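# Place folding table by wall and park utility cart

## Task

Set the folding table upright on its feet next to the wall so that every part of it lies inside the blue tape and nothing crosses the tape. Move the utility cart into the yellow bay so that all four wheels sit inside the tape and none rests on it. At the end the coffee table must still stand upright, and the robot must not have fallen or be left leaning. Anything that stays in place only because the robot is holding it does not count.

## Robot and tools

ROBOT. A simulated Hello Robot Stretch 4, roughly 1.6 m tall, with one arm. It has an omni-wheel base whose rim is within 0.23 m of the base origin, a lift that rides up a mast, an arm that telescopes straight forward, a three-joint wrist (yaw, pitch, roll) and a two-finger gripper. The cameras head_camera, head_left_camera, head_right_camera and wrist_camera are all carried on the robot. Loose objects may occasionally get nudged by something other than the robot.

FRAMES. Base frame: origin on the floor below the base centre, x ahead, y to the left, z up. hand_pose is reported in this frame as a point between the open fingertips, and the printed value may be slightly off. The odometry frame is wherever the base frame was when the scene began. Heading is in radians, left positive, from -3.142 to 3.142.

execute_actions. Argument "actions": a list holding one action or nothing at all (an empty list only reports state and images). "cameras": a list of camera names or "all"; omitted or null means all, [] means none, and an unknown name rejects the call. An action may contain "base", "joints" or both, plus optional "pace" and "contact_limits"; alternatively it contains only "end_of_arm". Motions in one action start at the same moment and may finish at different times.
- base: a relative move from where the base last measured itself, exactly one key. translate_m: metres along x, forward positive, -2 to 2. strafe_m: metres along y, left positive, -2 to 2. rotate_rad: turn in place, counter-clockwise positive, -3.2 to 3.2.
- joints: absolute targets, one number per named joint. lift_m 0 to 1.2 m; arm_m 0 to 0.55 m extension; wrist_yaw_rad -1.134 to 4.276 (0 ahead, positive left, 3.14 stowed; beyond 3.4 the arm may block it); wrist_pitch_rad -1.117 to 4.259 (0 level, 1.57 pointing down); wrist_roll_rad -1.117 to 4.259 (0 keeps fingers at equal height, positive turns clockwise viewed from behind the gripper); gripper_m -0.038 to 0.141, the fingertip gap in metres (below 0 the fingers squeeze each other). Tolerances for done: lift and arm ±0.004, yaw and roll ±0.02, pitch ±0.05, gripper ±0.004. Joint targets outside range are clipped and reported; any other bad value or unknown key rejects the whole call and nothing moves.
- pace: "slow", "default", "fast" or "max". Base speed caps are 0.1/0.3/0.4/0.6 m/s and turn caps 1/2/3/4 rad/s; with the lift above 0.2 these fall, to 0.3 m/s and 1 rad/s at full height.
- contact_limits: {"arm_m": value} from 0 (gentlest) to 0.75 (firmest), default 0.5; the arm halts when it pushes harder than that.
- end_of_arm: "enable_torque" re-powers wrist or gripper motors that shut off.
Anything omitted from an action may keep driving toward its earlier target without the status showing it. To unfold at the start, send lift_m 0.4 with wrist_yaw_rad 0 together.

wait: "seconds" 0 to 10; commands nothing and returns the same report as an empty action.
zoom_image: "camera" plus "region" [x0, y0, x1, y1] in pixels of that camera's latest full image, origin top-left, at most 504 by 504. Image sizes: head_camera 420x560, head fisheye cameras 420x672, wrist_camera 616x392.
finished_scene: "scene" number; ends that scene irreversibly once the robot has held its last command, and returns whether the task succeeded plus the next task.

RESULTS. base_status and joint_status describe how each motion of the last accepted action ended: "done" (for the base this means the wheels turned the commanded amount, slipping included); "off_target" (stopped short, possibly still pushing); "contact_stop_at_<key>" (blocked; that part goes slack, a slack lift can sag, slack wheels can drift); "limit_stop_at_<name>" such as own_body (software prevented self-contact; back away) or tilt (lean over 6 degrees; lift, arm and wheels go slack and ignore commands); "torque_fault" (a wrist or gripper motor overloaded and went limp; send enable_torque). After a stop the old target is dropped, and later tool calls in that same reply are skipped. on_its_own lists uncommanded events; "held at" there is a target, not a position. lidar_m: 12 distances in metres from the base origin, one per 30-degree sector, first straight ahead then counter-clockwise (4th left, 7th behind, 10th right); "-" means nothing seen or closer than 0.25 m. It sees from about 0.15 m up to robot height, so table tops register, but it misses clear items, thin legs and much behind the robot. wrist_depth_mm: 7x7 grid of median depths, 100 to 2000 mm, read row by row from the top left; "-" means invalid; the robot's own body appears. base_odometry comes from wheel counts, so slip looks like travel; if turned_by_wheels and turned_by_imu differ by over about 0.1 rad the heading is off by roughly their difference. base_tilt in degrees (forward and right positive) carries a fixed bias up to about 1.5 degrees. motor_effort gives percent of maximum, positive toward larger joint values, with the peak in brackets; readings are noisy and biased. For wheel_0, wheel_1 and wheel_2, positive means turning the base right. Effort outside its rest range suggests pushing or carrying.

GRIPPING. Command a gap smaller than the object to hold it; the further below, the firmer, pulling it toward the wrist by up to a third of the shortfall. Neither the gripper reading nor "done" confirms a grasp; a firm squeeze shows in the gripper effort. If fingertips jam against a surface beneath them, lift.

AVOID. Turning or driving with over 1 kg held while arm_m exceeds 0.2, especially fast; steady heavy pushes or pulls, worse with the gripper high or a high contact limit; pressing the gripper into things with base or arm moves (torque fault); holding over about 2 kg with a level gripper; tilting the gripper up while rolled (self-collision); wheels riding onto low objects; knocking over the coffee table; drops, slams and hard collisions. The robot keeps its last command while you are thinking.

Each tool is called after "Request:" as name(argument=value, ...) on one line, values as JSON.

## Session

Request:
execute_actions(actions=[], cameras=["head_camera","head_left_camera"])

Scene clock: 0.00 s.
base_odometry: x=+0.000 y=+0.000 heading=+0.000 (m, m, rad; odometry frame)
turned_by_wheels: +0.000 (rad since the last result)
turned_by_imu: +0.000 (rad since the last result)
base_tilt: forward=-0.5 right=+0.1 (deg)
lidar_m: 1.82 1.69 1.05 0.69 0.64 0.67 0.85 0.79 0.81 1.03 1.43 1.41
base_status: not commanded
joint_positions: lift_m=+0.227 arm_m=+0.000 wrist_yaw_rad=+3.130 wrist_pitch_rad=-0.007 wrist_roll_rad=+0.010 gripper_m=+0.057
joint_status: not commanded
motor_effort: lift_m=+18 arm_m=-1 wrist_yaw_rad=-2 wrist_pitch_rad=-6 wrist_roll_rad=+0 gripper_m=-3 wheel_0=+0 wheel_1=+0 wheel_2=+0 (%)
hand_pose: x=-0.1165 y=+0.0909 z=+0.4074 quat_wxyz=(+0.006, +0.004, +0.005, +1.000) (m; base frame)
wrist_depth_mm: - 139 247 1138 904 723 603 / - 115 140 1118 917 715 603 / - 117 141 1138 917 715 609 / 143 142 217 1138 904 715 603 / 221 917 1008 1160 878 715 609 / 232 946 198 1138 195 699 597 / 235 931 976 120 854 668 609
pictures: head_camera, head_left_camera
Images, in order (width x height): head_camera 420x560, head_left_camera 420x672.

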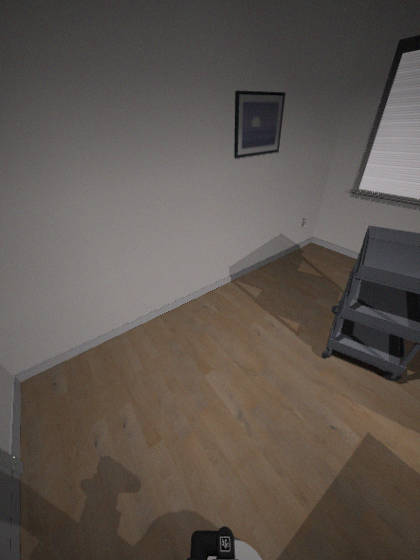

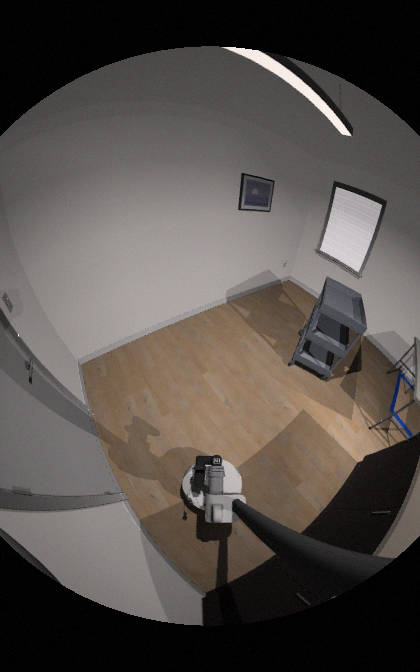

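Same layout, rotated ~1.05 rad.

Request:
execute_actions(actions=[{"base":{"rotate_rad":-1.05},"joints":{"lift_m":0.15}}], cameras=[])

Request:
execute_actions(actions=[{"base":{"strafe_m":-0.3}}], cameras=[])

Request:
execute_actions(actions=[{"base":{"translate_m":1.3}}], cameras=[])

Request:
execute_actions(actions=[{"base":{"rotate_rad":-1.0}}], cameras=["head_camera","head_left_camera"])

Scene clock: 7.17 s.
base_odometry: x=+0.000 y=+0.000 heading=-1.049 (m, m, rad; odometry frame)
turned_by_wheels: -1.049 (rad since the last result)
turned_by_imu: -1.069 (rad since the last result)
base_tilt: forward=-0.3 right=+0.0 (deg)
lidar_m: 1.43 1.41 1.83 1.68 1.04 0.70 0.65 0.65 0.85 0.77 0.80 1.05
base_status: done
joint_positions: lift_m=+0.150 arm_m=+0.000 wrist_yaw_rad=+3.130 wrist_pitch_rad=-0.007 wrist_roll_rad=+0.010 gripper_m=+0.057
joint_status: all done
motor_effort: lift_m=+15(17) arm_m=+0(0) wrist_yaw_rad=-2(1) wrist_pitch_rad=-7(7) wrist_roll_rad=-1(0) gripper_m=-1(2) wheel_0=+4(4) wheel_1=+5(11) wheel_2=+5(9) (%)
hand_pose: x=-0.1165 y=+0.0909 z=+0.3305 quat_wxyz=(+0.006, +0.004, +0.005, +1.000) (m; base frame)
wrist_depth_mm: - 140 247 788 798 809 820 / - 115 140 809 798 809 831 / - 117 141 809 798 809 831 / 143 141 216 809 809 831 820 / 220 788 798 809 798 831 842 / 232 788 199 798 195 831 842 / 232 778 788 120 831 741 831
pictures: none
No camera images: the call's "cameras" was empty. Leave "cameras" out to get every camera's image.

Scene clock: 9.50 s.
base_odometry: x=-0.260 y=-0.150 heading=-1.049 (m, m, rad; odometry frame)
turned_by_wheels: +0.000 (rad since the last result)
turned_by_imu: -0.002 (rad since the last result)
base_tilt: forward=-0.5 right=+0.2 (deg)
lidar_m: 1.60 1.53 2.16 2.01 1.00 0.68 0.63 0.64 0.55 0.49 0.51 0.65
base_status: done
joint_positions: lift_m=+0.150 arm_m=+0.000 wrist_yaw_rad=+3.130 wrist_pitch_rad=-0.007 wrist_roll_rad=+0.010 gripper_m=+0.057
joint_status: not commanded
motor_effort: lift_m=+16(16) arm_m=-1(1) wrist_yaw_rad=-2(2) wrist_pitch_rad=-7(7) wrist_roll_rad=-1(0) gripper_m=-1(2) wheel_0=+1(13) wheel_1=-2(13) wheel_2=+0(4) (%)
hand_pose: x=-0.1165 y=+0.0909 z=+0.3304 quat_wxyz=(+0.006, +0.004, +0.005, +1.000) (m; base frame)
wrist_depth_mm: - 139 246 768 788 778 788 / - 115 140 778 788 768 788 / - 116 141 788 778 798 798 / 143 141 216 778 788 788 809 / 221 768 768 788 798 798 809 / 231 759 198 778 195 798 809 / 233 741 759 121 788 750 798
pictures: none
No camera images: the call's "cameras" was empty. Leave "cameras" out to get every camera's image.

Scene clock: 15.33 s.
base_odometry: x=+0.388 y=-1.276 heading=-1.049 (m, m, rad; odometry frame)
turned_by_wheels: +0.000 (rad since the last result)
turned_by_imu: -0.001 (rad since the last result)
base_tilt: forward=-0.4 right=+0.0 (deg)
lidar_m: 0.88 1.83 0.52 0.58 2.20 2.09 1.92 0.62 0.40 0.38 0.41 0.39
base_status: done
joint_positions: lift_m=+0.150 arm_m=+0.000 wrist_yaw_rad=+3.130 wrist_pitch_rad=-0.007 wrist_roll_rad=+0.010 gripper_m=+0.057
joint_status: not commanded
motor_effort: lift_m=+16(16) arm_m=-1(1) wrist_yaw_rad=-2(2) wrist_pitch_rad=-6(7) wrist_roll_rad=+1(1) gripper_m=-3(2) wheel_0=+2(4) wheel_1=+4(7) wheel_2=-2(9) (%)
hand_pose: x=-0.1165 y=+0.0909 z=+0.3304 quat_wxyz=(+0.006, +0.004, +0.005, +1.000) (m; base frame)
wrist_depth_mm: - 139 247 - - - - / - 114 140 - - - - / - 117 141 - - - - / 143 141 216 - - - - / 221 1255 - - - - - / 232 1182 199 1182 195 1229 1229 / 234 778 809 120 820 741 842
pictures: none
No camera images: the call's "cameras" was empty. Leave "cameras" out to get every camera's image.

Scene clock: 17.03 s.
base_odometry: x=+0.388 y=-1.276 heading=-2.047 (m, m, rad; odometry frame)
turned_by_wheels: -0.999 (rad since the last result)
turned_by_imu: -1.017 (rad since the last result)
base_tilt: forward=-0.7 right=+0.0 (deg)
lidar_m: 0.41 0.41 1.04 1.01 0.51 0.61 2.22 1.98 1.88 0.59 0.37 0.41
base_status: done
joint_positions: lift_m=+0.150 arm_m=+0.000 wrist_yaw_rad=+3.130 wrist_pitch_rad=-0.007 wrist_roll_rad=+0.010 gripper_m=+0.057
joint_status: not commanded
motor_effort: lift_m=+16(16) arm_m=-1(1) wrist_yaw_rad=-2(2) wrist_pitch_rad=-7(7) wrist_roll_rad=-1(0) gripper_m=-2(2) wheel_0=+4(9) wheel_1=+5(10) wheel_2=+4(5) (%)
hand_pose: x=-0.1165 y=+0.0909 z=+0.3304 quat_wxyz=(+0.006, +0.004, +0.005, +1.000) (m; base frame)
wrist_depth_mm: - 139 247 - - - 1808 / - 115 140 - - - 1229 / - 117 141 - - - 661 / 143 142 216 - - - 1863 / 221 - - - - 1921 1756 / 232 1182 199 1182 195 831 654 / 233 778 820 121 831 741 668
pictures: head_camera, head_left_camera
Images, in order (width x height): head_camera 420x560, head_left_camera 420x672.

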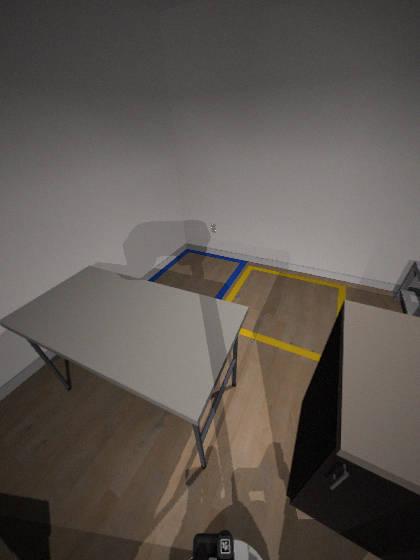

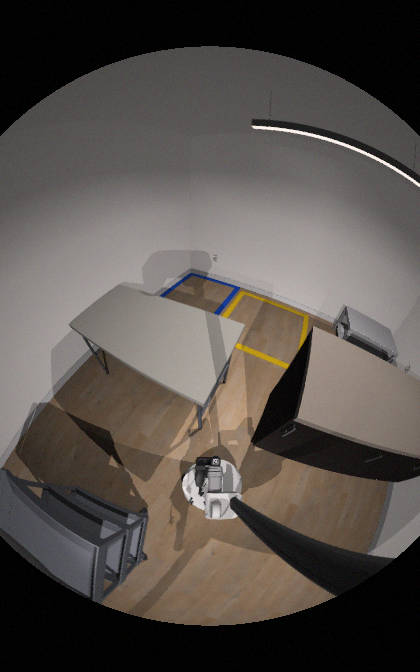

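Request:
execute_actions(actions=[{"base":{"rotate_rad":-0.43}}], cameras=[])

Request:
execute_actions(actions=[{"base":{"strafe_m":0.45}}], cameras=[])

Request:
execute_actions(actions=[{"base":{"translate_m":1.6}}], cameras=["head_camera","head_left_camera"])

Scene clock: 22.87 s.
base_odometry: x=+0.388 y=-1.276 heading=-2.477 (m, m, rad; odometry frame)
turned_by_wheels: -0.429 (rad since the last result)
turned_by_imu: -0.438 (rad since the last result)
base_tilt: forward=-0.4 right=+0.0 (deg)
lidar_m: 0.58 0.41 0.46 1.33 0.81 0.50 0.72 2.25 1.99 1.32 0.52 0.39
base_status: done
joint_positions: lift_m=+0.150 arm_m=+0.000 wrist_yaw_rad=+3.130 wrist_pitch_rad=-0.007 wrist_roll_rad=+0.010 gripper_m=+0.057
joint_status: not commanded
motor_effort: lift_m=+16(16) arm_m=-1(1) wrist_yaw_rad=-1(2) wrist_pitch_rad=-6(6) wrist_roll_rad=+0(0) gripper_m=-2(2) wheel_0=+3(5) wheel_1=+3(11) wheel_2=+5(15) (%)
hand_pose: x=-0.1165 y=+0.0909 z=+0.3304 quat_wxyz=(+0.006, +0.004, +0.005, +1.000) (m; base frame)
wrist_depth_mm: - 139 248 - 931 917 931 / - 115 140 - - 1138 - / - 117 141 - 732 609 654 / 143 142 216 - - - - / 220 - - - 1078 1160 1098 / 231 1205 199 1008 195 603 661 / 233 768 820 120 831 580 842
pictures: none
No camera images: the call's "cameras" was empty. Leave "cameras" out to get every camera's image.

Scene clock: 25.70 s.
base_odometry: x=+0.666 y=-1.630 heading=-2.477 (m, m, rad; odometry frame)
turned_by_wheels: +0.000 (rad since the last result)
turned_by_imu: +0.001 (rad since the last result)
base_tilt: forward=-0.4 right=+0.0 (deg)
lidar_m: 0.31 0.34 0.47 1.34 1.42 0.60 0.50 0.48 2.44 1.37 0.68 0.32
base_status: done
joint_positions: lift_m=+0.150 arm_m=+0.000 wrist_yaw_rad=+3.130 wrist_pitch_rad=-0.007 wrist_roll_rad=+0.010 gripper_m=+0.057
joint_status: not commanded
motor_effort: lift_m=+16(16) arm_m=-1(1) wrist_yaw_rad=-2(2) wrist_pitch_rad=-6(7) wrist_roll_rad=-1(0) gripper_m=-1(1) wheel_0=-2(10) wheel_1=+3(13) wheel_2=+0(0) (%)
hand_pose: x=-0.1165 y=+0.0909 z=+0.3304 quat_wxyz=(+0.006, +0.004, +0.005, +1.000) (m; base frame)
wrist_depth_mm: - 139 246 946 917 - - / - 115 140 - - - - / - 116 141 676 732 - - / 143 141 217 - - - - / 220 1863 1098 1138 1160 - 1983 / 231 991 198 661 195 1118 1255 / 233 768 798 120 831 750 842
pictures: none
No camera images: the call's "cameras" was empty. Leave "cameras" out to get every camera's image.

Scene clock: 32.53 s.
base_odometry: x=-0.593 y=-2.618 heading=-2.476 (m, m, rad; odometry frame)
turned_by_wheels: +0.001 (rad since the last result)
turned_by_imu: +0.000 (rad since the last result)
base_tilt: forward=-0.5 right=+0.0 (deg)
lidar_m: 0.25 0.25 0.25 0.25 0.25 0.25 2.04 0.85 0.89 1.35 0.25 0.25
base_status: done
joint_positions: lift_m=+0.150 arm_m=+0.000 wrist_yaw_rad=+3.129 wrist_pitch_rad=-0.007 wrist_roll_rad=+0.010 gripper_m=+0.057
joint_status: not commanded
motor_effort: lift_m=+17(17) arm_m=-1(1) wrist_yaw_rad=-1(1) wrist_pitch_rad=-7(6) wrist_roll_rad=-1(1) gripper_m=-1(1) wheel_0=+5(12) wheel_1=+6(17) wheel_2=-4(16) (%)
hand_pose: x=-0.1165 y=+0.0909 z=+0.3303 quat_wxyz=(+0.006, +0.004, +0.005, +1.000) (m; base frame)
wrist_depth_mm: - 139 246 - - 820 759 / - 115 140 - - - 1983 / - 117 141 - - - 1983 / 143 142 217 - - - 1863 / 220 1618 - - - - 1921 / 232 1205 198 1182 195 1205 1229 / 234 778 820 120 831 759 842
pictures: head_camera, head_left_camera
Images, in order (width x height): head_camera 420x560, head_left_camera 420x672.

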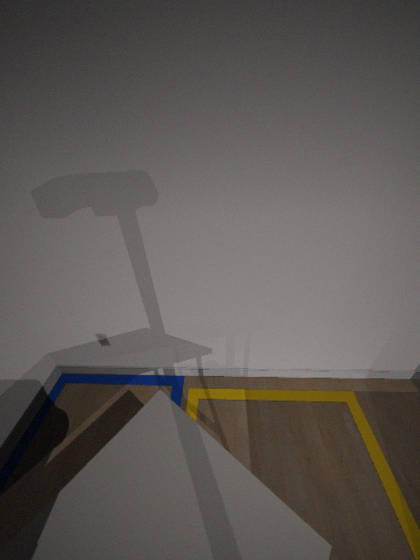

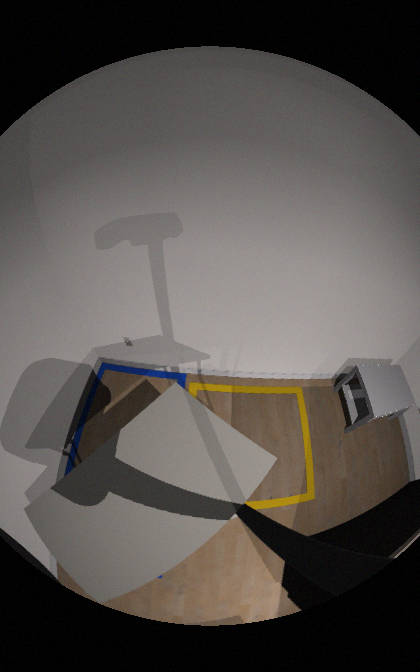

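Request:
execute_actions(actions=[{"base":{"strafe_m":-0.35}}], cameras=[])

Request:
execute_actions(actions=[{"base":{"translate_m":0.3}}], cameras=[])

Request:
execute_actions(actions=[{"base":{"strafe_m":0.9}}], cameras=["head_left_camera"])

Request:
execute_actions(actions=[{"base":{"strafe_m":-0.9}}], cameras=[])

Request:
execute_actions(actions=[{"base":{"rotate_rad":1.55}}], cameras=["head_camera"])

Scene clock: 41.10 s.
base_odometry: x=-0.809 y=-2.342 heading=-2.476 (m, m, rad; odometry frame)
turned_by_wheels: +0.000 (rad since the last result)
turned_by_imu: -0.004 (rad since the last result)
base_tilt: forward=-0.5 right=+0.2 (deg)
lidar_m: 0.98 0.25 0.25 0.25 0.26 2.29 0.96 0.65 0.90 1.12 1.00 1.03
base_status: done
joint_positions: lift_m=+0.150 arm_m=+0.000 wrist_yaw_rad=+3.129 wrist_pitch_rad=-0.007 wrist_roll_rad=+0.010 gripper_m=+0.057
joint_status: not commanded
motor_effort: lift_m=+17(17) arm_m=-1(0) wrist_yaw_rad=-2(1) wrist_pitch_rad=-7(8) wrist_roll_rad=+0(1) gripper_m=-1(3) wheel_0=+1(14) wheel_1=-4(14) wheel_2=+0(0) (%)
hand_pose: x=-0.1165 y=+0.0909 z=+0.3303 quat_wxyz=(+0.006, +0.004, +0.005, +1.000) (m; base frame)
wrist_depth_mm: - 139 247 - - - - / - 115 140 - - - - / - 117 141 - - - - / 143 141 216 - - - - / 220 750 1138 - - - - / 232 759 198 1182 195 1205 1255 / 233 768 809 121 831 741 854
pictures: none
No camera images: the call's "cameras" was empty. Leave "cameras" out to get every camera's image.

Scene clock: 43.57 s.
base_odometry: x=-1.045 y=-2.527 heading=-2.476 (m, m, rad; odometry frame)
turned_by_wheels: +0.000 (rad since the last result)
turned_by_imu: +0.000 (rad since the last result)
base_tilt: forward=-0.5 right=+0.1 (deg)
lidar_m: 0.67 0.73 0.25 0.25 0.25 0.57 1.01 0.95 1.34 0.96 0.96 0.71
base_status: done
joint_positions: lift_m=+0.150 arm_m=+0.000 wrist_yaw_rad=+3.130 wrist_pitch_rad=-0.007 wrist_roll_rad=+0.010 gripper_m=+0.057
joint_status: not commanded
motor_effort: lift_m=+17(17) arm_m=+0(1) wrist_yaw_rad=-3(21) wrist_pitch_rad=-7(7) wrist_roll_rad=+2(0) gripper_m=-3(2) wheel_0=+3(13) wheel_1=+6(11) wheel_2=-4(10) (%)
hand_pose: x=-0.1167 y=+0.0908 z=+0.3303 quat_wxyz=(+0.006, +0.004, +0.005, +1.000) (m; base frame)
wrist_depth_mm: - 139 246 - - - 768 / - 114 140 - - - - / - 117 141 - - - - / 142 141 216 - - - - / 220 1078 1160 - - - - / 231 1078 199 1205 195 1229 1229 / 234 768 820 120 831 741 854
pictures: none
No camera images: the call's "cameras" was empty. Leave "cameras" out to get every camera's image.

Scene clock: 47.90 s.
base_odometry: x=-0.489 y=-3.235 heading=-2.476 (m, m, rad; odometry frame)
turned_by_wheels: +0.000 (rad since the last result)
turned_by_imu: +0.002 (rad since the last result)
base_tilt: forward=-0.5 right=-0.1 (deg)
lidar_m: 0.25 0.25 0.25 0.25 0.25 0.25 0.25 1.61 1.47 1.85 1.02 0.25
base_status: done
joint_positions: lift_m=+0.150 arm_m=+0.000 wrist_yaw_rad=+3.130 wrist_pitch_rad=-0.007 wrist_roll_rad=+0.010 gripper_m=+0.057
joint_status: not commanded
motor_effort: lift_m=+18(18) arm_m=+0(0) wrist_yaw_rad=-2(10) wrist_pitch_rad=-6(7) wrist_roll_rad=-1(0) gripper_m=-1(3) wheel_0=-3(19) wheel_1=+6(17) wheel_2=+1(8) (%)
hand_pose: x=-0.1166 y=+0.0909 z=+0.3303 quat_wxyz=(+0.006, +0.004, +0.005, +1.000) (m; base frame)
wrist_depth_mm: - 139 247 759 759 759 768 / - 115 140 - - 1661 1025 / - 117 141 - - 1661 1025 / 142 142 216 - - 1576 1008 / 220 - - - - 1661 1008 / 232 1182 199 1118 195 1205 991 / 233 768 820 120 820 750 842
pictures: head_left_camera
Images, in order (width x height): head_left_camera 420x672.

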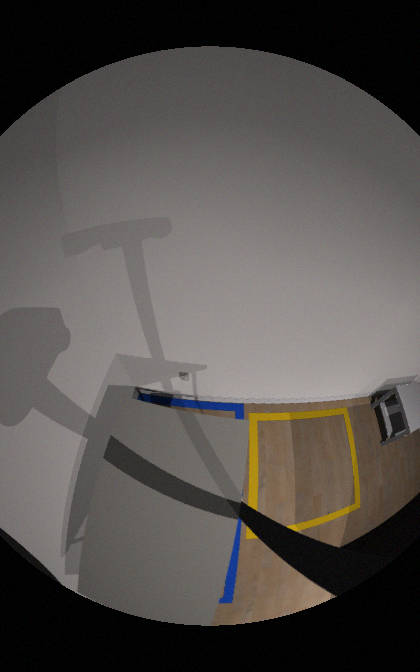

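Scene clock: 52.23 s.
base_odometry: x=-1.045 y=-2.527 heading=-2.476 (m, m, rad; odometry frame)
turned_by_wheels: +0.000 (rad since the last result)
turned_by_imu: -0.004 (rad since the last result)
base_tilt: forward=-0.3 right=+0.0 (deg)
lidar_m: 0.68 0.72 0.79 0.78 0.86 2.44 1.01 0.93 1.31 0.95 0.94 0.72
base_status: done
joint_positions: lift_m=+0.150 arm_m=+0.000 wrist_yaw_rad=+3.130 wrist_pitch_rad=-0.007 wrist_roll_rad=+0.010 gripper_m=+0.057
joint_status: not commanded
motor_effort: lift_m=+18(18) arm_m=+0(0) wrist_yaw_rad=-1(1) wrist_pitch_rad=-7(7) wrist_roll_rad=+0(1) gripper_m=-3(2) wheel_0=+3(10) wheel_1=-2(11) wheel_2=+0(0) (%)
hand_pose: x=-0.1166 y=+0.0909 z=+0.3303 quat_wxyz=(+0.006, +0.004, +0.005, +1.000) (m; base frame)
wrist_depth_mm: - 139 247 - - - - / - 115 140 - - - - / - 117 141 - - - - / 143 141 216 - - - - / 220 1078 1160 - - - - / 231 1078 199 1205 195 1205 1229 / 234 768 820 120 820 741 831
pictures: none
No camera images: the call's "cameras" was empty. Leave "cameras" out to get every camera's image.

Scene clock: 54.27 s.
base_odometry: x=-1.045 y=-2.527 heading=-0.927 (m, m, rad; odometry frame)
turned_by_wheels: +1.549 (rad since the last result)
turned_by_imu: +1.575 (rad since the last result)
base_tilt: forward=-0.4 right=+0.1 (deg)
lidar_m: 0.77 0.87 2.38 1.06 0.95 1.32 0.98 0.98 0.72 0.67 0.73 0.79
base_status: done
joint_positions: lift_m=+0.150 arm_m=+0.000 wrist_yaw_rad=+3.130 wrist_pitch_rad=-0.007 wrist_roll_rad=+0.010 gripper_m=+0.057
joint_status: not commanded
motor_effort: lift_m=+18(18) arm_m=+0(0) wrist_yaw_rad=-2(1) wrist_pitch_rad=-6(6) wrist_roll_rad=+0(0) gripper_m=-2(2) wheel_0=-3(8) wheel_1=-4(11) wheel_2=-6(11) (%)
hand_pose: x=-0.1166 y=+0.0909 z=+0.3303 quat_wxyz=(+0.006, +0.004, +0.005, +1.000) (m; base frame)
wrist_depth_mm: - 139 246 - - - - / - 115 140 - - - 1336 / - 117 141 - - - 1336 / 143 141 216 - - 1983 1281 / 220 1308 1576 1921 - 1863 1308 / 232 1138 198 1098 195 1205 1182 / 234 778 820 120 831 750 842
pictures: head_camera
Images, in order (width x height): head_camera 420x560.

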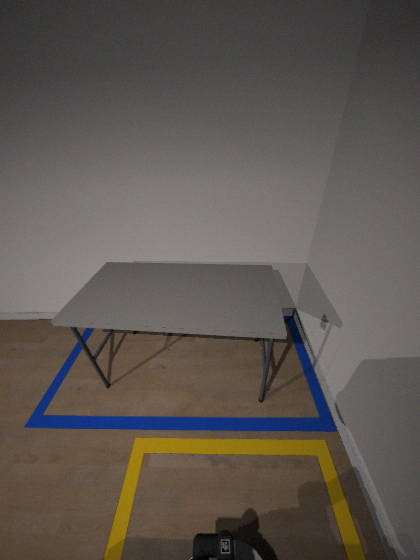

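Request:
execute_actions(actions=[{"base":{"translate_m":0.3},"pace":"fast"}], cameras=[])

Request:
execute_actions(actions=[{"base":{"strafe_m":1.4},"pace":"fast"}], cameras=[])

Request:
execute_actions(actions=[{"base":{"translate_m":0.9},"pace":"fast"}], cameras=["head_right_camera"])

Request:
execute_actions(actions=[{"base":{"strafe_m":2.0},"pace":"fast"}], cameras=[])

Request:
execute_actions(actions=[{"base":{"strafe_m":0.2},"pace":"fast"}], cameras=[])

Request:
execute_actions(actions=[{"base":{"translate_m":-0.85},"pace":"fast"}], cameras=[])

Request:
execute_actions(actions=[{"base":{"rotate_rad":-1.55}}], cameras=["head_camera"])

Scene clock: 66.17 s.
base_odometry: x=-0.865 y=-2.767 heading=-0.926 (m, m, rad; odometry frame)
turned_by_wheels: +0.000 (rad since the last result)
turned_by_imu: -0.001 (rad since the last result)
base_tilt: forward=-0.6 right=+0.1 (deg)
lidar_m: 0.49 0.54 0.83 2.38 1.06 1.31 1.25 0.96 0.72 0.68 0.72 0.52
base_status: done
joint_positions: lift_m=+0.150 arm_m=+0.000 wrist_yaw_rad=+3.130 wrist_pitch_rad=-0.007 wrist_roll_rad=+0.010 gripper_m=+0.057
joint_status: not commanded
motor_effort: lift_m=+18(18) arm_m=+0(0) wrist_yaw_rad=-1(2) wrist_pitch_rad=-7(7) wrist_roll_rad=+1(0) gripper_m=-1(2) wheel_0=+2(11) wheel_1=+4(11) wheel_2=-2(14) (%)
hand_pose: x=-0.1166 y=+0.0909 z=+0.3303 quat_wxyz=(+0.006, +0.004, +0.005, +1.000) (m; base frame)
wrist_depth_mm: - 139 247 - - - - / - 115 140 - - - 1281 / - 117 141 - - - 1336 / 143 141 217 - - 1983 1281 / 220 1464 1618 1863 - 1863 1281 / 232 1182 199 1205 195 1255 1182 / 233 768 809 121 831 741 854
pictures: none
No camera images: the call's "cameras" was empty. Leave "cameras" out to get every camera's image.

Scene clock: 70.80 s.
base_odometry: x=+0.254 y=-1.926 heading=-0.926 (m, m, rad; odometry frame)
turned_by_wheels: +0.000 (rad since the last result)
turned_by_imu: +0.004 (rad since the last result)
base_tilt: forward=-0.6 right=+0.1 (deg)
lidar_m: 1.36 1.40 1.15 0.96 2.78 2.50 0.54 0.57 1.88 2.09 0.85 0.80
base_status: done
joint_positions: lift_m=+0.150 arm_m=+0.000 wrist_yaw_rad=+3.130 wrist_pitch_rad=-0.007 wrist_roll_rad=+0.010 gripper_m=+0.057
joint_status: not commanded
motor_effort: lift_m=+18(18) arm_m=+0(0) wrist_yaw_rad=-1(1) wrist_pitch_rad=-6(8) wrist_roll_rad=+0(0) gripper_m=-1(2) wheel_0=+0(15) wheel_1=+0(14) wheel_2=+0(3) (%)
hand_pose: x=-0.1166 y=+0.0909 z=+0.3303 quat_wxyz=(+0.006, +0.004, +0.005, +1.000) (m; base frame)
wrist_depth_mm: - 139 247 668 - - - / - 115 140 676 - - - / - 117 141 676 - - - / 143 141 217 683 - - - / 220 707 691 676 - - - / 232 699 198 683 195 1229 1255 / 234 707 691 120 831 741 842
pictures: none
No camera images: the call's "cameras" was empty. Leave "cameras" out to get every camera's image.

Scene clock: 74.33 s.
base_odometry: x=+0.795 y=-2.645 heading=-0.926 (m, m, rad; odometry frame)
turned_by_wheels: +0.000 (rad since the last result)
turned_by_imu: +0.000 (rad since the last result)
base_tilt: forward=-0.3 right=+0.0 (deg)
lidar_m: 0.43 0.47 0.69 1.88 1.23 1.38 1.44 1.51 0.52 0.50 0.54 0.46
base_status: done
joint_positions: lift_m=+0.150 arm_m=+0.000 wrist_yaw_rad=+3.130 wrist_pitch_rad=-0.007 wrist_roll_rad=+0.010 gripper_m=+0.057
joint_status: not commanded
motor_effort: lift_m=+18(18) arm_m=+0(1) wrist_yaw_rad=-1(2) wrist_pitch_rad=-7(8) wrist_roll_rad=+0(0) gripper_m=-1(1) wheel_0=+3(8) wheel_1=+3(10) wheel_2=-2(19) (%)
hand_pose: x=-0.1166 y=+0.0909 z=+0.3303 quat_wxyz=(+0.006, +0.004, +0.005, +1.000) (m; base frame)
wrist_depth_mm: - 139 246 - - - - / - 114 140 1576 - - - / - 116 141 1576 - - - / 142 141 217 1618 - - - / 220 - 1618 1618 - - - / 232 1182 198 1205 195 1205 1229 / 234 768 831 120 820 741 854
pictures: head_right_camera
Images, in order (width x height): head_right_camera 420x672.

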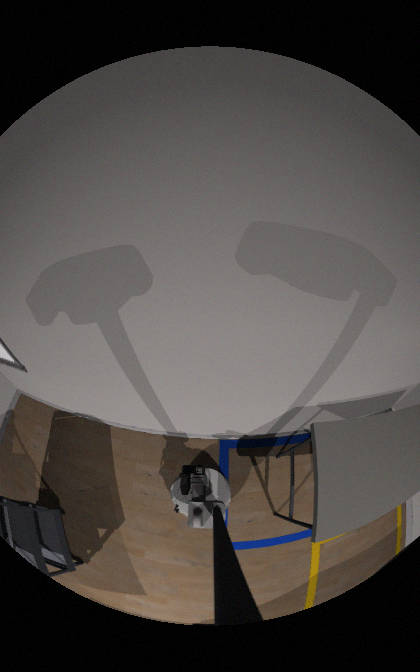

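Scene clock: 80.47 s.
base_odometry: x=+2.394 y=-1.443 heading=-0.926 (m, m, rad; odometry frame)
turned_by_wheels: +0.000 (rad since the last result)
turned_by_imu: +0.006 (rad since the last result)
base_tilt: forward=-0.6 right=-0.1 (deg)
lidar_m: 0.46 0.50 0.62 0.57 0.63 0.89 2.89 0.67 0.73 1.84 0.69 0.49
base_status: done
joint_positions: lift_m=+0.150 arm_m=+0.000 wrist_yaw_rad=+3.130 wrist_pitch_rad=-0.007 wrist_roll_rad=+0.010 gripper_m=+0.057
joint_status: not commanded
motor_effort: lift_m=+18(18) arm_m=+0(0) wrist_yaw_rad=-2(1) wrist_pitch_rad=-8(6) wrist_roll_rad=+0(1) gripper_m=-2(2) wheel_0=+2(8) wheel_1=-1(17) wheel_2=+0(6) (%)
hand_pose: x=-0.1166 y=+0.0909 z=+0.3303 quat_wxyz=(+0.006, +0.004, +0.005, +1.000) (m; base frame)
wrist_depth_mm: - 139 247 - - 1366 866 / - 115 140 - - 1366 854 / - 117 141 - - 1336 866 / 143 141 217 - - 1336 866 / 220 1661 - - - 1308 866 / 232 1205 199 1205 195 1118 854 / 233 788 820 120 831 741 798
pictures: none
No camera images: the call's "cameras" was empty. Leave "cameras" out to get every camera's image.

Scene clock: 82.07 s.
base_odometry: x=+2.553 y=-1.322 heading=-0.926 (m, m, rad; odometry frame)
turned_by_wheels: +0.000 (rad since the last result)
turned_by_imu: +0.000 (rad since the last result)
base_tilt: forward=-0.6 right=+0.1 (deg)
lidar_m: 0.48 0.56 0.42 0.38 0.42 0.62 1.91 0.80 0.82 1.87 0.67 0.50
base_status: done
joint_positions: lift_m=+0.150 arm_m=+0.000 wrist_yaw_rad=+3.130 wrist_pitch_rad=-0.007 wrist_roll_rad=+0.010 gripper_m=+0.057
joint_status: not commanded
motor_effort: lift_m=+18(18) arm_m=+0(0) wrist_yaw_rad=-2(2) wrist_pitch_rad=-7(8) wrist_roll_rad=+0(0) gripper_m=-1(1) wheel_0=+0(8) wheel_1=+1(16) wheel_2=-1(1) (%)
hand_pose: x=-0.1166 y=+0.0909 z=+0.3303 quat_wxyz=(+0.006, +0.004, +0.005, +1.000) (m; base frame)
wrist_depth_mm: - 139 247 - - 866 564 / - 115 140 - - 854 559 / - 117 141 - - 842 554 / 143 141 217 - - 842 554 / 221 - - - 1661 854 549 / 232 1205 199 1182 195 778 549 / 234 768 831 120 820 668 554
pictures: none
No camera images: the call's "cameras" was empty. Leave "cameras" out to get every camera's image.

Scene clock: 85.47 s.
base_odometry: x=+2.042 y=-0.643 heading=-0.926 (m, m, rad; odometry frame)
turned_by_wheels: +0.000 (rad since the last result)
turned_by_imu: -0.002 (rad since the last result)
base_tilt: forward=-0.4 right=-0.1 (deg)
lidar_m: 1.33 0.60 0.45 0.40 0.46 0.67 2.07 2.45 0.74 0.60 0.58 1.38
base_status: done
joint_positions: lift_m=+0.150 arm_m=+0.000 wrist_yaw_rad=+3.130 wrist_pitch_rad=-0.007 wrist_roll_rad=+0.010 gripper_m=+0.057
joint_status: not commanded
motor_effort: lift_m=+18(18) arm_m=+0(0) wrist_yaw_rad=-1(1) wrist_pitch_rad=-8(6) wrist_roll_rad=+1(1) gripper_m=+0(2) wheel_0=-3(8) wheel_1=-4(11) wheel_2=+0(13) (%)
hand_pose: x=-0.1166 y=+0.0909 z=+0.3303 quat_wxyz=(+0.006, +0.004, +0.005, +1.000) (m; base frame)
wrist_depth_mm: - 139 247 - - 931 591 / - 115 140 - - 917 609 / - 117 141 - - 917 597 / 143 141 217 - - 917 597 / 220 - - - 1708 904 597 / 231 1182 199 1205 195 842 597 / 234 768 831 120 820 732 580
pictures: none
No camera images: the call's "cameras" was empty. Leave "cameras" out to get every camera's image.

Scene clock: 87.50 s.
base_odometry: x=+2.042 y=-0.643 heading=-2.475 (m, m, rad; odometry frame)
turned_by_wheels: -1.549 (rad since the last result)
turned_by_imu: -1.577 (rad since the last result)
base_tilt: forward=-0.3 right=+0.1 (deg)
lidar_m: 0.61 0.60 1.37 1.35 0.62 0.42 0.44 0.44 0.67 2.14 2.45 0.73
base_status: done
joint_positions: lift_m=+0.150 arm_m=+0.000 wrist_yaw_rad=+3.130 wrist_pitch_rad=-0.007 wrist_roll_rad=+0.010 gripper_m=+0.057
joint_status: not commanded
motor_effort: lift_m=+18(18) arm_m=+0(0) wrist_yaw_rad=-2(1) wrist_pitch_rad=-7(7) wrist_roll_rad=+0(1) gripper_m=-1(2) wheel_0=+3(12) wheel_1=+5(8) wheel_2=+3(11) (%)
hand_pose: x=-0.1166 y=+0.0909 z=+0.3303 quat_wxyz=(+0.006, +0.004, +0.005, +1.000) (m; base frame)
wrist_depth_mm: - 140 247 559 549 539 535 / - 115 140 564 549 535 530 / - 117 141 559 549 539 530 / 142 141 217 569 554 549 535 / 220 591 580 564 554 544 539 / 232 603 198 564 195 539 535 / 233 597 585 120 564 544 535
pictures: head_camera
Images, in order (width x height): head_camera 420x560.

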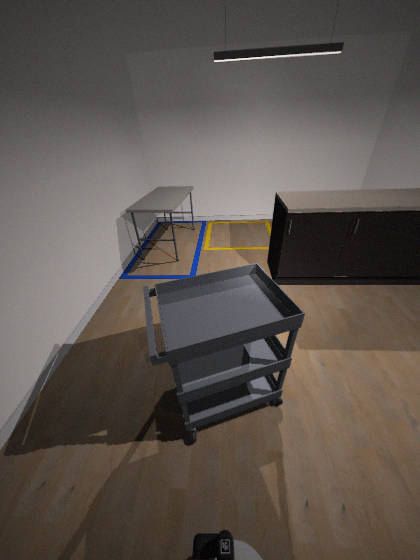

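Request:
execute_actions(actions=[{"base":{"translate_m":1.3}}], cameras=["head_camera"])

Scene clock: 95.30 s.
base_odometry: x=+1.021 y=-1.447 heading=-2.475 (m, m, rad; odometry frame)
turned_by_wheels: +0.000 (rad since the last result)
turned_by_imu: +0.005 (rad since the last result)
base_tilt: forward=-0.5 right=+0.0 (deg)
lidar_m: 0.25 0.30 1.33 1.30 1.36 1.79 1.73 1.83 2.46 2.41 0.25 0.25
base_status: done
joint_positions: lift_m=+0.150 arm_m=+0.000 wrist_yaw_rad=+3.130 wrist_pitch_rad=-0.007 wrist_roll_rad=+0.010 gripper_m=+0.057
joint_status: not commanded
motor_effort: lift_m=+18(18) arm_m=+0(0) wrist_yaw_rad=-1(1) wrist_pitch_rad=-7(7) wrist_roll_rad=+1(0) gripper_m=-1(3) wheel_0=+4(15) wheel_1=+4(18) wheel_2=-4(19) (%)
hand_pose: x=-0.1166 y=+0.0909 z=+0.3303 quat_wxyz=(+0.006, +0.004, +0.005, +1.000) (m; base frame)
wrist_depth_mm: - 139 248 1863 1808 1808 1756 / - 115 140 1863 1808 1756 1756 / - 117 141 1921 1863 1756 1756 / 143 141 217 1921 1863 1863 1756 / 220 1921 1863 1921 1863 1756 1756 / 231 1182 199 1205 195 1229 1255 / 233 778 820 120 831 750 842
pictures: head_camera
Images, in order (width x height): head_camera 420x560.

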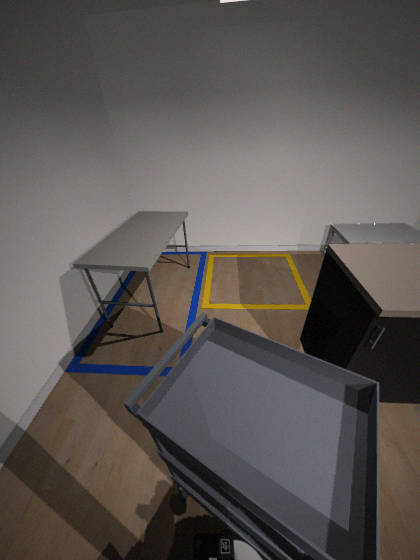

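Request:
execute_actions(actions=[{"base":{"translate_m":-0.3}}], cameras=[])

Request:
execute_actions(actions=[{"base":{"strafe_m":-0.4}}], cameras=[])

Request:
execute_actions(actions=[{"base":{"translate_m":0.7}}], cameras=["head_camera"])

Scene clock: 102.00 s.
base_odometry: x=+1.257 y=-1.262 heading=-2.475 (m, m, rad; odometry frame)
turned_by_wheels: +0.000 (rad since the last result)
turned_by_imu: -0.002 (rad since the last result)
base_tilt: forward=-0.5 right=+0.2 (deg)
lidar_m: 0.47 0.67 1.35 1.31 1.40 1.48 1.44 1.50 2.17 2.39 1.43 0.42
base_status: done
joint_positions: lift_m=+0.150 arm_m=+0.000 wrist_yaw_rad=+3.130 wrist_pitch_rad=-0.007 wrist_roll_rad=+0.010 gripper_m=+0.057
joint_status: not commanded
motor_effort: lift_m=+18(18) arm_m=+0(0) wrist_yaw_rad=-2(1) wrist_pitch_rad=-6(7) wrist_roll_rad=-1(0) gripper_m=-2(3) wheel_0=-4(7) wheel_1=-5(8) wheel_2=+3(10) (%)
hand_pose: x=-0.1166 y=+0.0909 z=+0.3303 quat_wxyz=(+0.006, +0.004, +0.005, +1.000) (m; base frame)
wrist_depth_mm: - 140 246 1537 1537 1464 1499 / - 115 140 1618 1499 1537 1464 / - 117 141 1576 1537 1464 1499 / 143 142 217 1537 1499 1537 1499 / 220 1661 1618 1576 1537 1537 1499 / 231 1205 198 1182 196 1229 1255 / 233 768 820 120 831 750 854
pictures: none
No camera images: the call's "cameras" was empty. Leave "cameras" out to get every camera's image.

Scene clock: 104.67 s.
base_odometry: x=+1.010 y=-0.947 heading=-2.475 (m, m, rad; odometry frame)
turned_by_wheels: +0.000 (rad since the last result)
turned_by_imu: -0.001 (rad since the last result)
base_tilt: forward=-0.6 right=-0.1 (deg)
lidar_m: 0.41 0.37 1.75 1.69 1.83 1.51 1.45 1.55 2.02 1.98 1.42 1.06
base_status: done
joint_positions: lift_m=+0.150 arm_m=+0.000 wrist_yaw_rad=+3.130 wrist_pitch_rad=-0.007 wrist_roll_rad=+0.010 gripper_m=+0.057
joint_status: not commanded
motor_effort: lift_m=+18(18) arm_m=+0(0) wrist_yaw_rad=-2(2) wrist_pitch_rad=-6(7) wrist_roll_rad=+0(1) gripper_m=-3(1) wheel_0=+3(10) wheel_1=-2(11) wheel_2=+0(5) (%)
hand_pose: x=-0.1166 y=+0.0909 z=+0.3303 quat_wxyz=(+0.006, +0.004, +0.005, +1.000) (m; base frame)
wrist_depth_mm: - 139 247 1618 1618 1537 1499 / - 115 140 1576 1576 1499 1499 / - 116 141 1618 1537 1537 1499 / 143 141 218 1576 1537 1537 1537 / 220 1661 1661 1618 1576 1576 1499 / 230 1182 199 1182 195 1205 1255 / 233 768 820 120 820 741 842
pictures: none
No camera images: the call's "cameras" was empty. Leave "cameras" out to get every camera's image.

Scene clock: 108.47 s.
base_odometry: x=+0.460 y=-1.380 heading=-2.475 (m, m, rad; odometry frame)
turned_by_wheels: +0.000 (rad since the last result)
turned_by_imu: +0.004 (rad since the last result)
base_tilt: forward=-0.4 right=+0.1 (deg)
lidar_m: 0.28 0.25 0.35 1.67 1.81 2.23 2.17 2.28 2.10 1.16 0.47 0.42
base_status: done
joint_positions: lift_m=+0.150 arm_m=+0.000 wrist_yaw_rad=+3.130 wrist_pitch_rad=-0.007 wrist_roll_rad=+0.010 gripper_m=+0.057
joint_status: not commanded
motor_effort: lift_m=+18(18) arm_m=+0(0) wrist_yaw_rad=-3(14) wrist_pitch_rad=-7(7) wrist_roll_rad=+0(0) gripper_m=-1(2) wheel_0=+3(6) wheel_1=+4(22) wheel_2=-3(16) (%)
hand_pose: x=-0.1167 y=+0.0907 z=+0.3303 quat_wxyz=(+0.006, +0.004, +0.005, +1.000) (m; base frame)
wrist_depth_mm: - 139 246 - - - - / - 114 140 - - - - / - 116 141 - - - - / 143 141 216 - - - - / 219 - - - - - - / 231 1182 199 1205 195 1229 1229 / 232 778 820 121 831 759 842
pictures: head_camera
Images, in order (width x height): head_camera 420x560.

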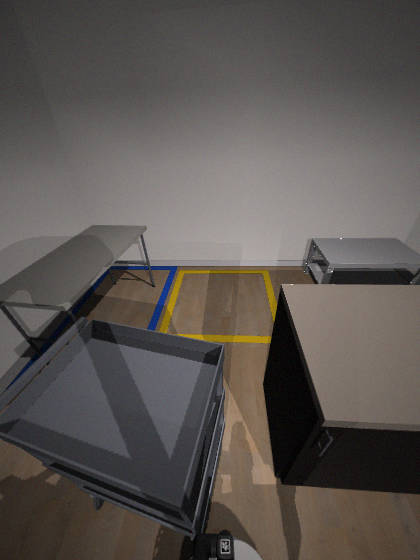

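Request:
execute_actions(actions=[{"base":{"translate_m":-0.15}}], cameras=[])

Request:
execute_actions(actions=[{"base":{"strafe_m":0.4}}], cameras=[])

Request:
execute_actions(actions=[{"base":{"translate_m":0.8}}], cameras=["head_camera","head_left_camera"])

Scene clock: 114.87 s.
base_odometry: x=+0.577 y=-1.288 heading=-2.475 (m, m, rad; odometry frame)
turned_by_wheels: +0.000 (rad since the last result)
turned_by_imu: -0.002 (rad since the last result)
base_tilt: forward=-0.5 right=+0.1 (deg)
lidar_m: 0.34 0.34 0.61 1.67 1.80 2.08 2.00 2.11 2.06 1.65 0.67 0.56
base_status: done
joint_positions: lift_m=+0.150 arm_m=+0.000 wrist_yaw_rad=+3.130 wrist_pitch_rad=-0.007 wrist_roll_rad=+0.010 gripper_m=+0.057
joint_status: not commanded
motor_effort: lift_m=+18(18) arm_m=+0(0) wrist_yaw_rad=-3(4) wrist_pitch_rad=-7(7) wrist_roll_rad=+0(1) gripper_m=-3(3) wheel_0=-3(10) wheel_1=-4(8) wheel_2=+2(9) (%)
hand_pose: x=-0.1167 y=+0.0907 z=+0.3303 quat_wxyz=(+0.006, +0.004, +0.005, +1.000) (m; base frame)
wrist_depth_mm: - 139 246 - - - - / - 115 140 - - - - / - 116 141 - - - 1983 / 143 141 216 - - - - / 220 - - - - - - / 231 1182 199 1182 195 1255 1255 / 233 768 820 120 831 741 854
pictures: none
No camera images: the call's "cameras" was empty. Leave "cameras" out to get every camera's image.

Scene clock: 117.53 s.
base_odometry: x=+0.825 y=-1.602 heading=-2.475 (m, m, rad; odometry frame)
turned_by_wheels: +0.000 (rad since the last result)
turned_by_imu: +0.001 (rad since the last result)
base_tilt: forward=-0.5 right=+0.1 (deg)
lidar_m: 0.38 0.45 1.31 1.28 1.36 1.95 1.99 2.10 2.48 1.66 0.81 0.38
base_status: done
joint_positions: lift_m=+0.150 arm_m=+0.000 wrist_yaw_rad=+3.130 wrist_pitch_rad=-0.007 wrist_roll_rad=+0.010 gripper_m=+0.057
joint_status: not commanded
motor_effort: lift_m=+18(18) arm_m=+0(0) wrist_yaw_rad=-3(3) wrist_pitch_rad=-7(7) wrist_roll_rad=+2(1) gripper_m=-2(0) wheel_0=-3(13) wheel_1=+1(14) wheel_2=+0(3) (%)
hand_pose: x=-0.1167 y=+0.0908 z=+0.3303 quat_wxyz=(+0.006, +0.004, +0.005, +1.000) (m; base frame)
wrist_depth_mm: - 139 246 - - - 1921 / - 115 140 - - - 1983 / - 116 141 - - - 1983 / 143 141 216 - - - - / 220 - - - - - 1983 / 232 1205 198 1205 195 1229 1229 / 233 768 820 120 842 750 831
pictures: none
No camera images: the call's "cameras" was empty. Leave "cameras" out to get every camera's image.

Scene clock: 121.70 s.
base_odometry: x=+0.196 y=-2.096 heading=-2.475 (m, m, rad; odometry frame)
turned_by_wheels: +0.000 (rad since the last result)
turned_by_imu: -0.001 (rad since the last result)
base_tilt: forward=-0.5 right=+0.0 (deg)
lidar_m: 0.25 0.25 0.41 1.23 1.30 1.92 2.81 2.95 0.69 0.66 0.25 0.25
base_status: done
joint_positions: lift_m=+0.150 arm_m=+0.000 wrist_yaw_rad=+3.130 wrist_pitch_rad=-0.007 wrist_roll_rad=+0.010 gripper_m=+0.057
joint_status: not commanded
motor_effort: lift_m=+18(18) arm_m=+0(0) wrist_yaw_rad=-2(3) wrist_pitch_rad=-6(7) wrist_roll_rad=-1(0) gripper_m=-3(1) wheel_0=+3(11) wheel_1=+5(10) wheel_2=-2(26) (%)
hand_pose: x=-0.1166 y=+0.0909 z=+0.3303 quat_wxyz=(+0.006, +0.004, +0.005, +1.000) (m; base frame)
wrist_depth_mm: - 139 247 - - - 1983 / - 115 140 - - - 1983 / - 117 141 - - - 1983 / 143 141 217 - - - 1983 / 220 - - - - - 1863 / 232 1205 199 1182 195 1229 1229 / 233 768 809 120 831 741 854
pictures: head_camera, head_left_camera
Images, in order (width x height): head_camera 420x560, head_left_camera 420x672.

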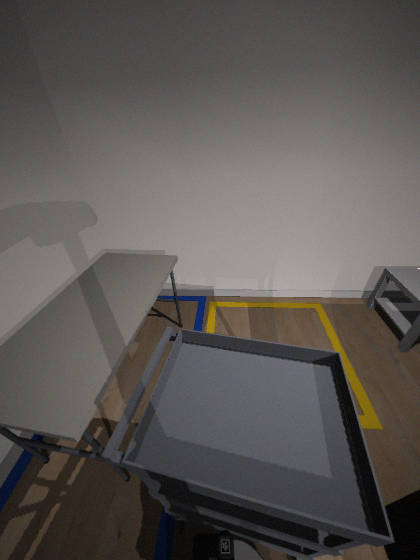

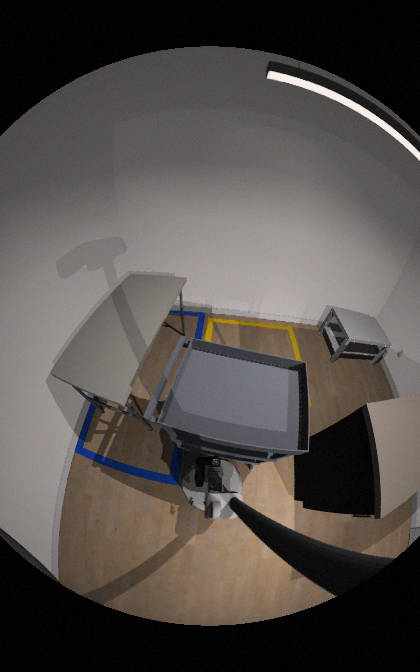

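Request:
execute_actions(actions=[{"base":{"rotate_rad":-0.3}}], cameras=[])

Request:
execute_actions(actions=[{"base":{"translate_m":0.8}}], cameras=[])

Request:
execute_actions(actions=[{"base":{"translate_m":-0.4}}], cameras=["head_camera","head_left_camera"])

Scene clock: 127.47 s.
base_odometry: x=+0.196 y=-2.096 heading=-2.774 (m, m, rad; odometry frame)
turned_by_wheels: -0.299 (rad since the last result)
turned_by_imu: -0.305 (rad since the last result)
base_tilt: forward=-0.5 right=+0.0 (deg)
lidar_m: 0.25 0.25 0.27 0.76 1.21 1.46 2.70 2.78 2.84 0.65 0.30 0.25
base_status: done
joint_positions: lift_m=+0.150 arm_m=+0.000 wrist_yaw_rad=+3.130 wrist_pitch_rad=-0.007 wrist_roll_rad=+0.010 gripper_m=+0.057
joint_status: not commanded
motor_effort: lift_m=+18(18) arm_m=+0(0) wrist_yaw_rad=-2(2) wrist_pitch_rad=-7(7) wrist_roll_rad=-1(1) gripper_m=-2(2) wheel_0=+6(12) wheel_1=+5(8) wheel_2=+4(5) (%)
hand_pose: x=-0.1166 y=+0.0909 z=+0.3303 quat_wxyz=(+0.006, +0.004, +0.005, +1.000) (m; base frame)
wrist_depth_mm: - 139 247 - - 1863 1366 / - 115 140 - - 1808 1366 / - 117 141 - - 1808 1366 / 142 141 216 - - 1808 1336 / 220 - - - - 1808 1336 / 231 1160 198 1182 194 1205 1229 / 233 778 820 120 831 741 831
pictures: none
No camera images: the call's "cameras" was empty. Leave "cameras" out to get every camera's image.

Scene clock: 131.60 s.
base_odometry: x=-0.550 y=-2.384 heading=-2.773 (m, m, rad; odometry frame)
turned_by_wheels: +0.000 (rad since the last result)
turned_by_imu: +0.000 (rad since the last result)
base_tilt: forward=-0.3 right=+0.0 (deg)
lidar_m: 0.25 0.25 0.25 0.28 0.63 0.79 3.13 0.96 0.66 0.90 1.28 0.30
base_status: done
joint_positions: lift_m=+0.150 arm_m=+0.000 wrist_yaw_rad=+3.130 wrist_pitch_rad=-0.007 wrist_roll_rad=+0.010 gripper_m=+0.057
joint_status: not commanded
motor_effort: lift_m=+18(18) arm_m=+0(0) wrist_yaw_rad=-1(1) wrist_pitch_rad=-7(7) wrist_roll_rad=+0(0) gripper_m=-3(2) wheel_0=+4(15) wheel_1=+5(11) wheel_2=-3(16) (%)
hand_pose: x=-0.1166 y=+0.0909 z=+0.3303 quat_wxyz=(+0.006, +0.004, +0.005, +1.000) (m; base frame)
wrist_depth_mm: - 139 248 - - - 1618 / - 115 140 - - - 1576 / - 117 141 - - - 1576 / 143 141 216 - - - 1618 / 221 - - - - 1921 1576 / 232 1205 199 1182 195 1229 1229 / 234 768 820 120 831 750 842
pictures: none
No camera images: the call's "cameras" was empty. Leave "cameras" out to get every camera's image.

Scene clock: 134.43 s.
base_odometry: x=-0.177 y=-2.241 heading=-2.774 (m, m, rad; odometry frame)
turned_by_wheels: -0.001 (rad since the last result)
turned_by_imu: -0.001 (rad since the last result)
base_tilt: forward=-0.5 right=+0.0 (deg)
lidar_m: 0.55 0.50 0.64 0.56 0.57 1.59 2.90 3.17 0.67 0.56 1.71 0.79
base_status: done
joint_positions: lift_m=+0.150 arm_m=+0.000 wrist_yaw_rad=+3.130 wrist_pitch_rad=-0.007 wrist_roll_rad=+0.010 gripper_m=+0.057
joint_status: not commanded
motor_effort: lift_m=+18(18) arm_m=+0(0) wrist_yaw_rad=-2(2) wrist_pitch_rad=-7(8) wrist_roll_rad=+0(1) gripper_m=-2(3) wheel_0=-4(7) wheel_1=-5(11) wheel_2=+2(17) (%)
hand_pose: x=-0.1166 y=+0.0909 z=+0.3303 quat_wxyz=(+0.006, +0.004, +0.005, +1.000) (m; base frame)
wrist_depth_mm: - 139 246 - - 1983 1499 / - 115 140 - - 1921 1464 / - 117 141 - - - 1499 / 143 141 216 - - 1983 1464 / 221 - - - - 1921 1499 / 232 1205 199 1182 195 1205 1255 / 234 778 820 121 820 750 831
pictures: head_camera, head_left_camera
Images, in order (width x height): head_camera 420x560, head_left_camera 420x672.

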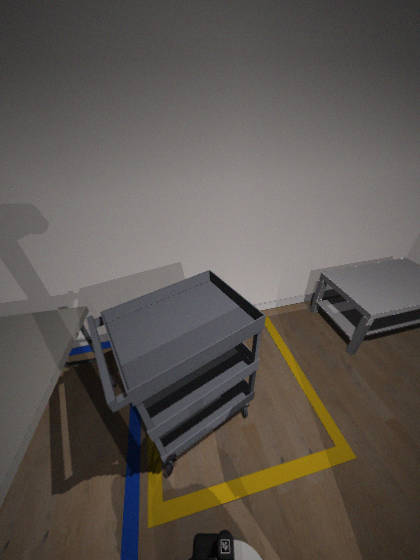

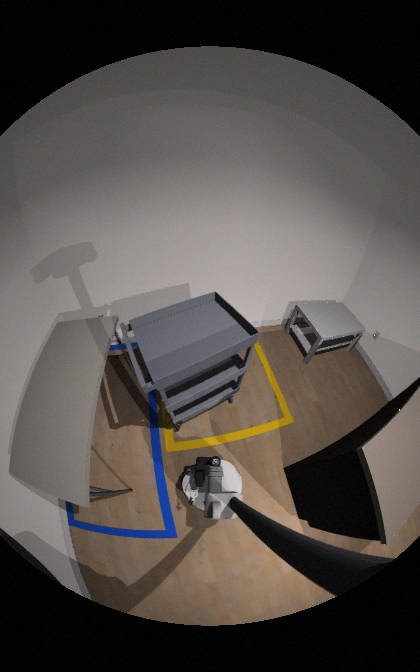

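Request:
execute_actions(actions=[{"base":{"rotate_rad":0.3},"joints":{"lift_m":0.4,"wrist_yaw_rad":0,"gripper_m":-0.02}}], cameras=[])

Request:
execute_actions(actions=[{"base":{"strafe_m":0.33},"joints":{"lift_m":0.1}}], cameras=["head_camera","wrist_camera"])

Scene clock: 145.07 s.
base_odometry: x=-0.177 y=-2.241 heading=-2.475 (m, m, rad; odometry frame)
turned_by_wheels: +0.299 (rad since the last result)
turned_by_imu: +0.302 (rad since the last result)
base_tilt: forward=-0.2 right=+0.0 (deg)
lidar_m: 0.50 0.51 0.56 0.56 1.42 2.08 3.21 0.77 0.58 0.58 1.54 0.62
base_status: done
joint_positions: lift_m=+0.400 arm_m=+0.000 wrist_yaw_rad=+0.001 wrist_pitch_rad=-0.007 wrist_roll_rad=+0.010 gripper_m=-0.020
joint_status: all done
motor_effort: lift_m=+20(23) arm_m=+0(0) wrist_yaw_rad=-3(10) wrist_pitch_rad=-6(7) wrist_roll_rad=+0(1) gripper_m=-10(11) wheel_0=-4(5) wheel_1=-5(10) wheel_2=-5(6) (%)
hand_pose: x=+0.4593 y=-0.0873 z=+0.5801 quat_wxyz=(+1.000, +0.005, -0.004, +0.000) (m; base frame)
wrist_depth_mm: 307 338 334 351 370 389 410 / 325 530 521 517 512 512 466 / 325 1464 1397 1336 1308 1255 1281 / 324 1430 1397 1366 1308 1281 1281 / 324 715 768 798 854 691 504 / 310 320 183 204 183 399 424 / 309 317 340 120 379 404 455
pictures: none
No camera images: the call's "cameras" was empty. Leave "cameras" out to get every camera's image.

Scene clock: 147.50 s.
base_odometry: x=+0.027 y=-2.500 heading=-2.475 (m, m, rad; odometry frame)
turned_by_wheels: +0.000 (rad since the last result)
turned_by_imu: +0.000 (rad since the last result)
base_tilt: forward=-0.5 right=+0.2 (deg)
lidar_m: 0.51 0.31 0.25 0.25 1.06 1.55 3.20 3.32 0.92 0.90 0.92 0.53
base_status: done
joint_positions: lift_m=+0.100 arm_m=+0.000 wrist_yaw_rad=+0.000 wrist_pitch_rad=-0.007 wrist_roll_rad=+0.010 gripper_m=-0.020
joint_status: all done
motor_effort: lift_m=+15(18) arm_m=+0(0) wrist_yaw_rad=-3(4) wrist_pitch_rad=-7(7) wrist_roll_rad=+0(0) gripper_m=-10(11) wheel_0=-3(12) wheel_1=+1(11) wheel_2=+0(4) (%)
hand_pose: x=+0.4593 y=-0.0873 z=+0.2805 quat_wxyz=(+1.000, +0.005, -0.004, +0.000) (m; base frame)
wrist_depth_mm: 931 904 891 1366 357 289 303 / 1281 1464 1397 715 433 353 433 / 1336 1464 1430 1397 1336 640 854 / 1308 1464 1430 1397 1336 1308 1255 / 1308 1430 1430 1397 778 798 854 / 1025 1008 183 204 184 492 591 / 707 668 668 120 332 289 312
pictures: head_camera, wrist_camera
Images, in order (width x height): head_camera 420x560, wrist_camera 616x392.

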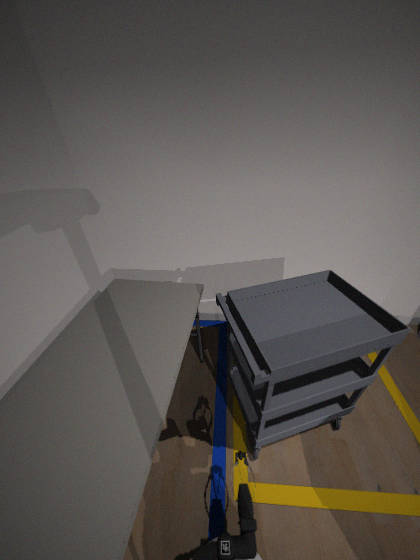

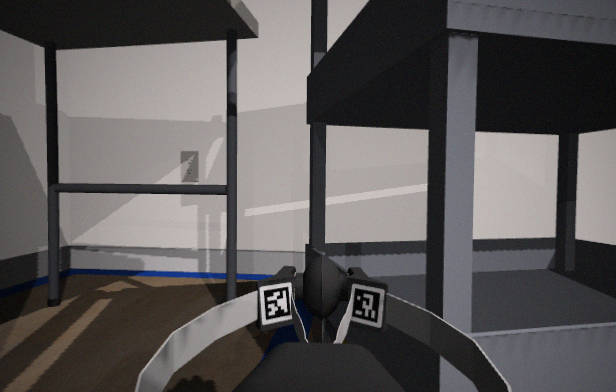

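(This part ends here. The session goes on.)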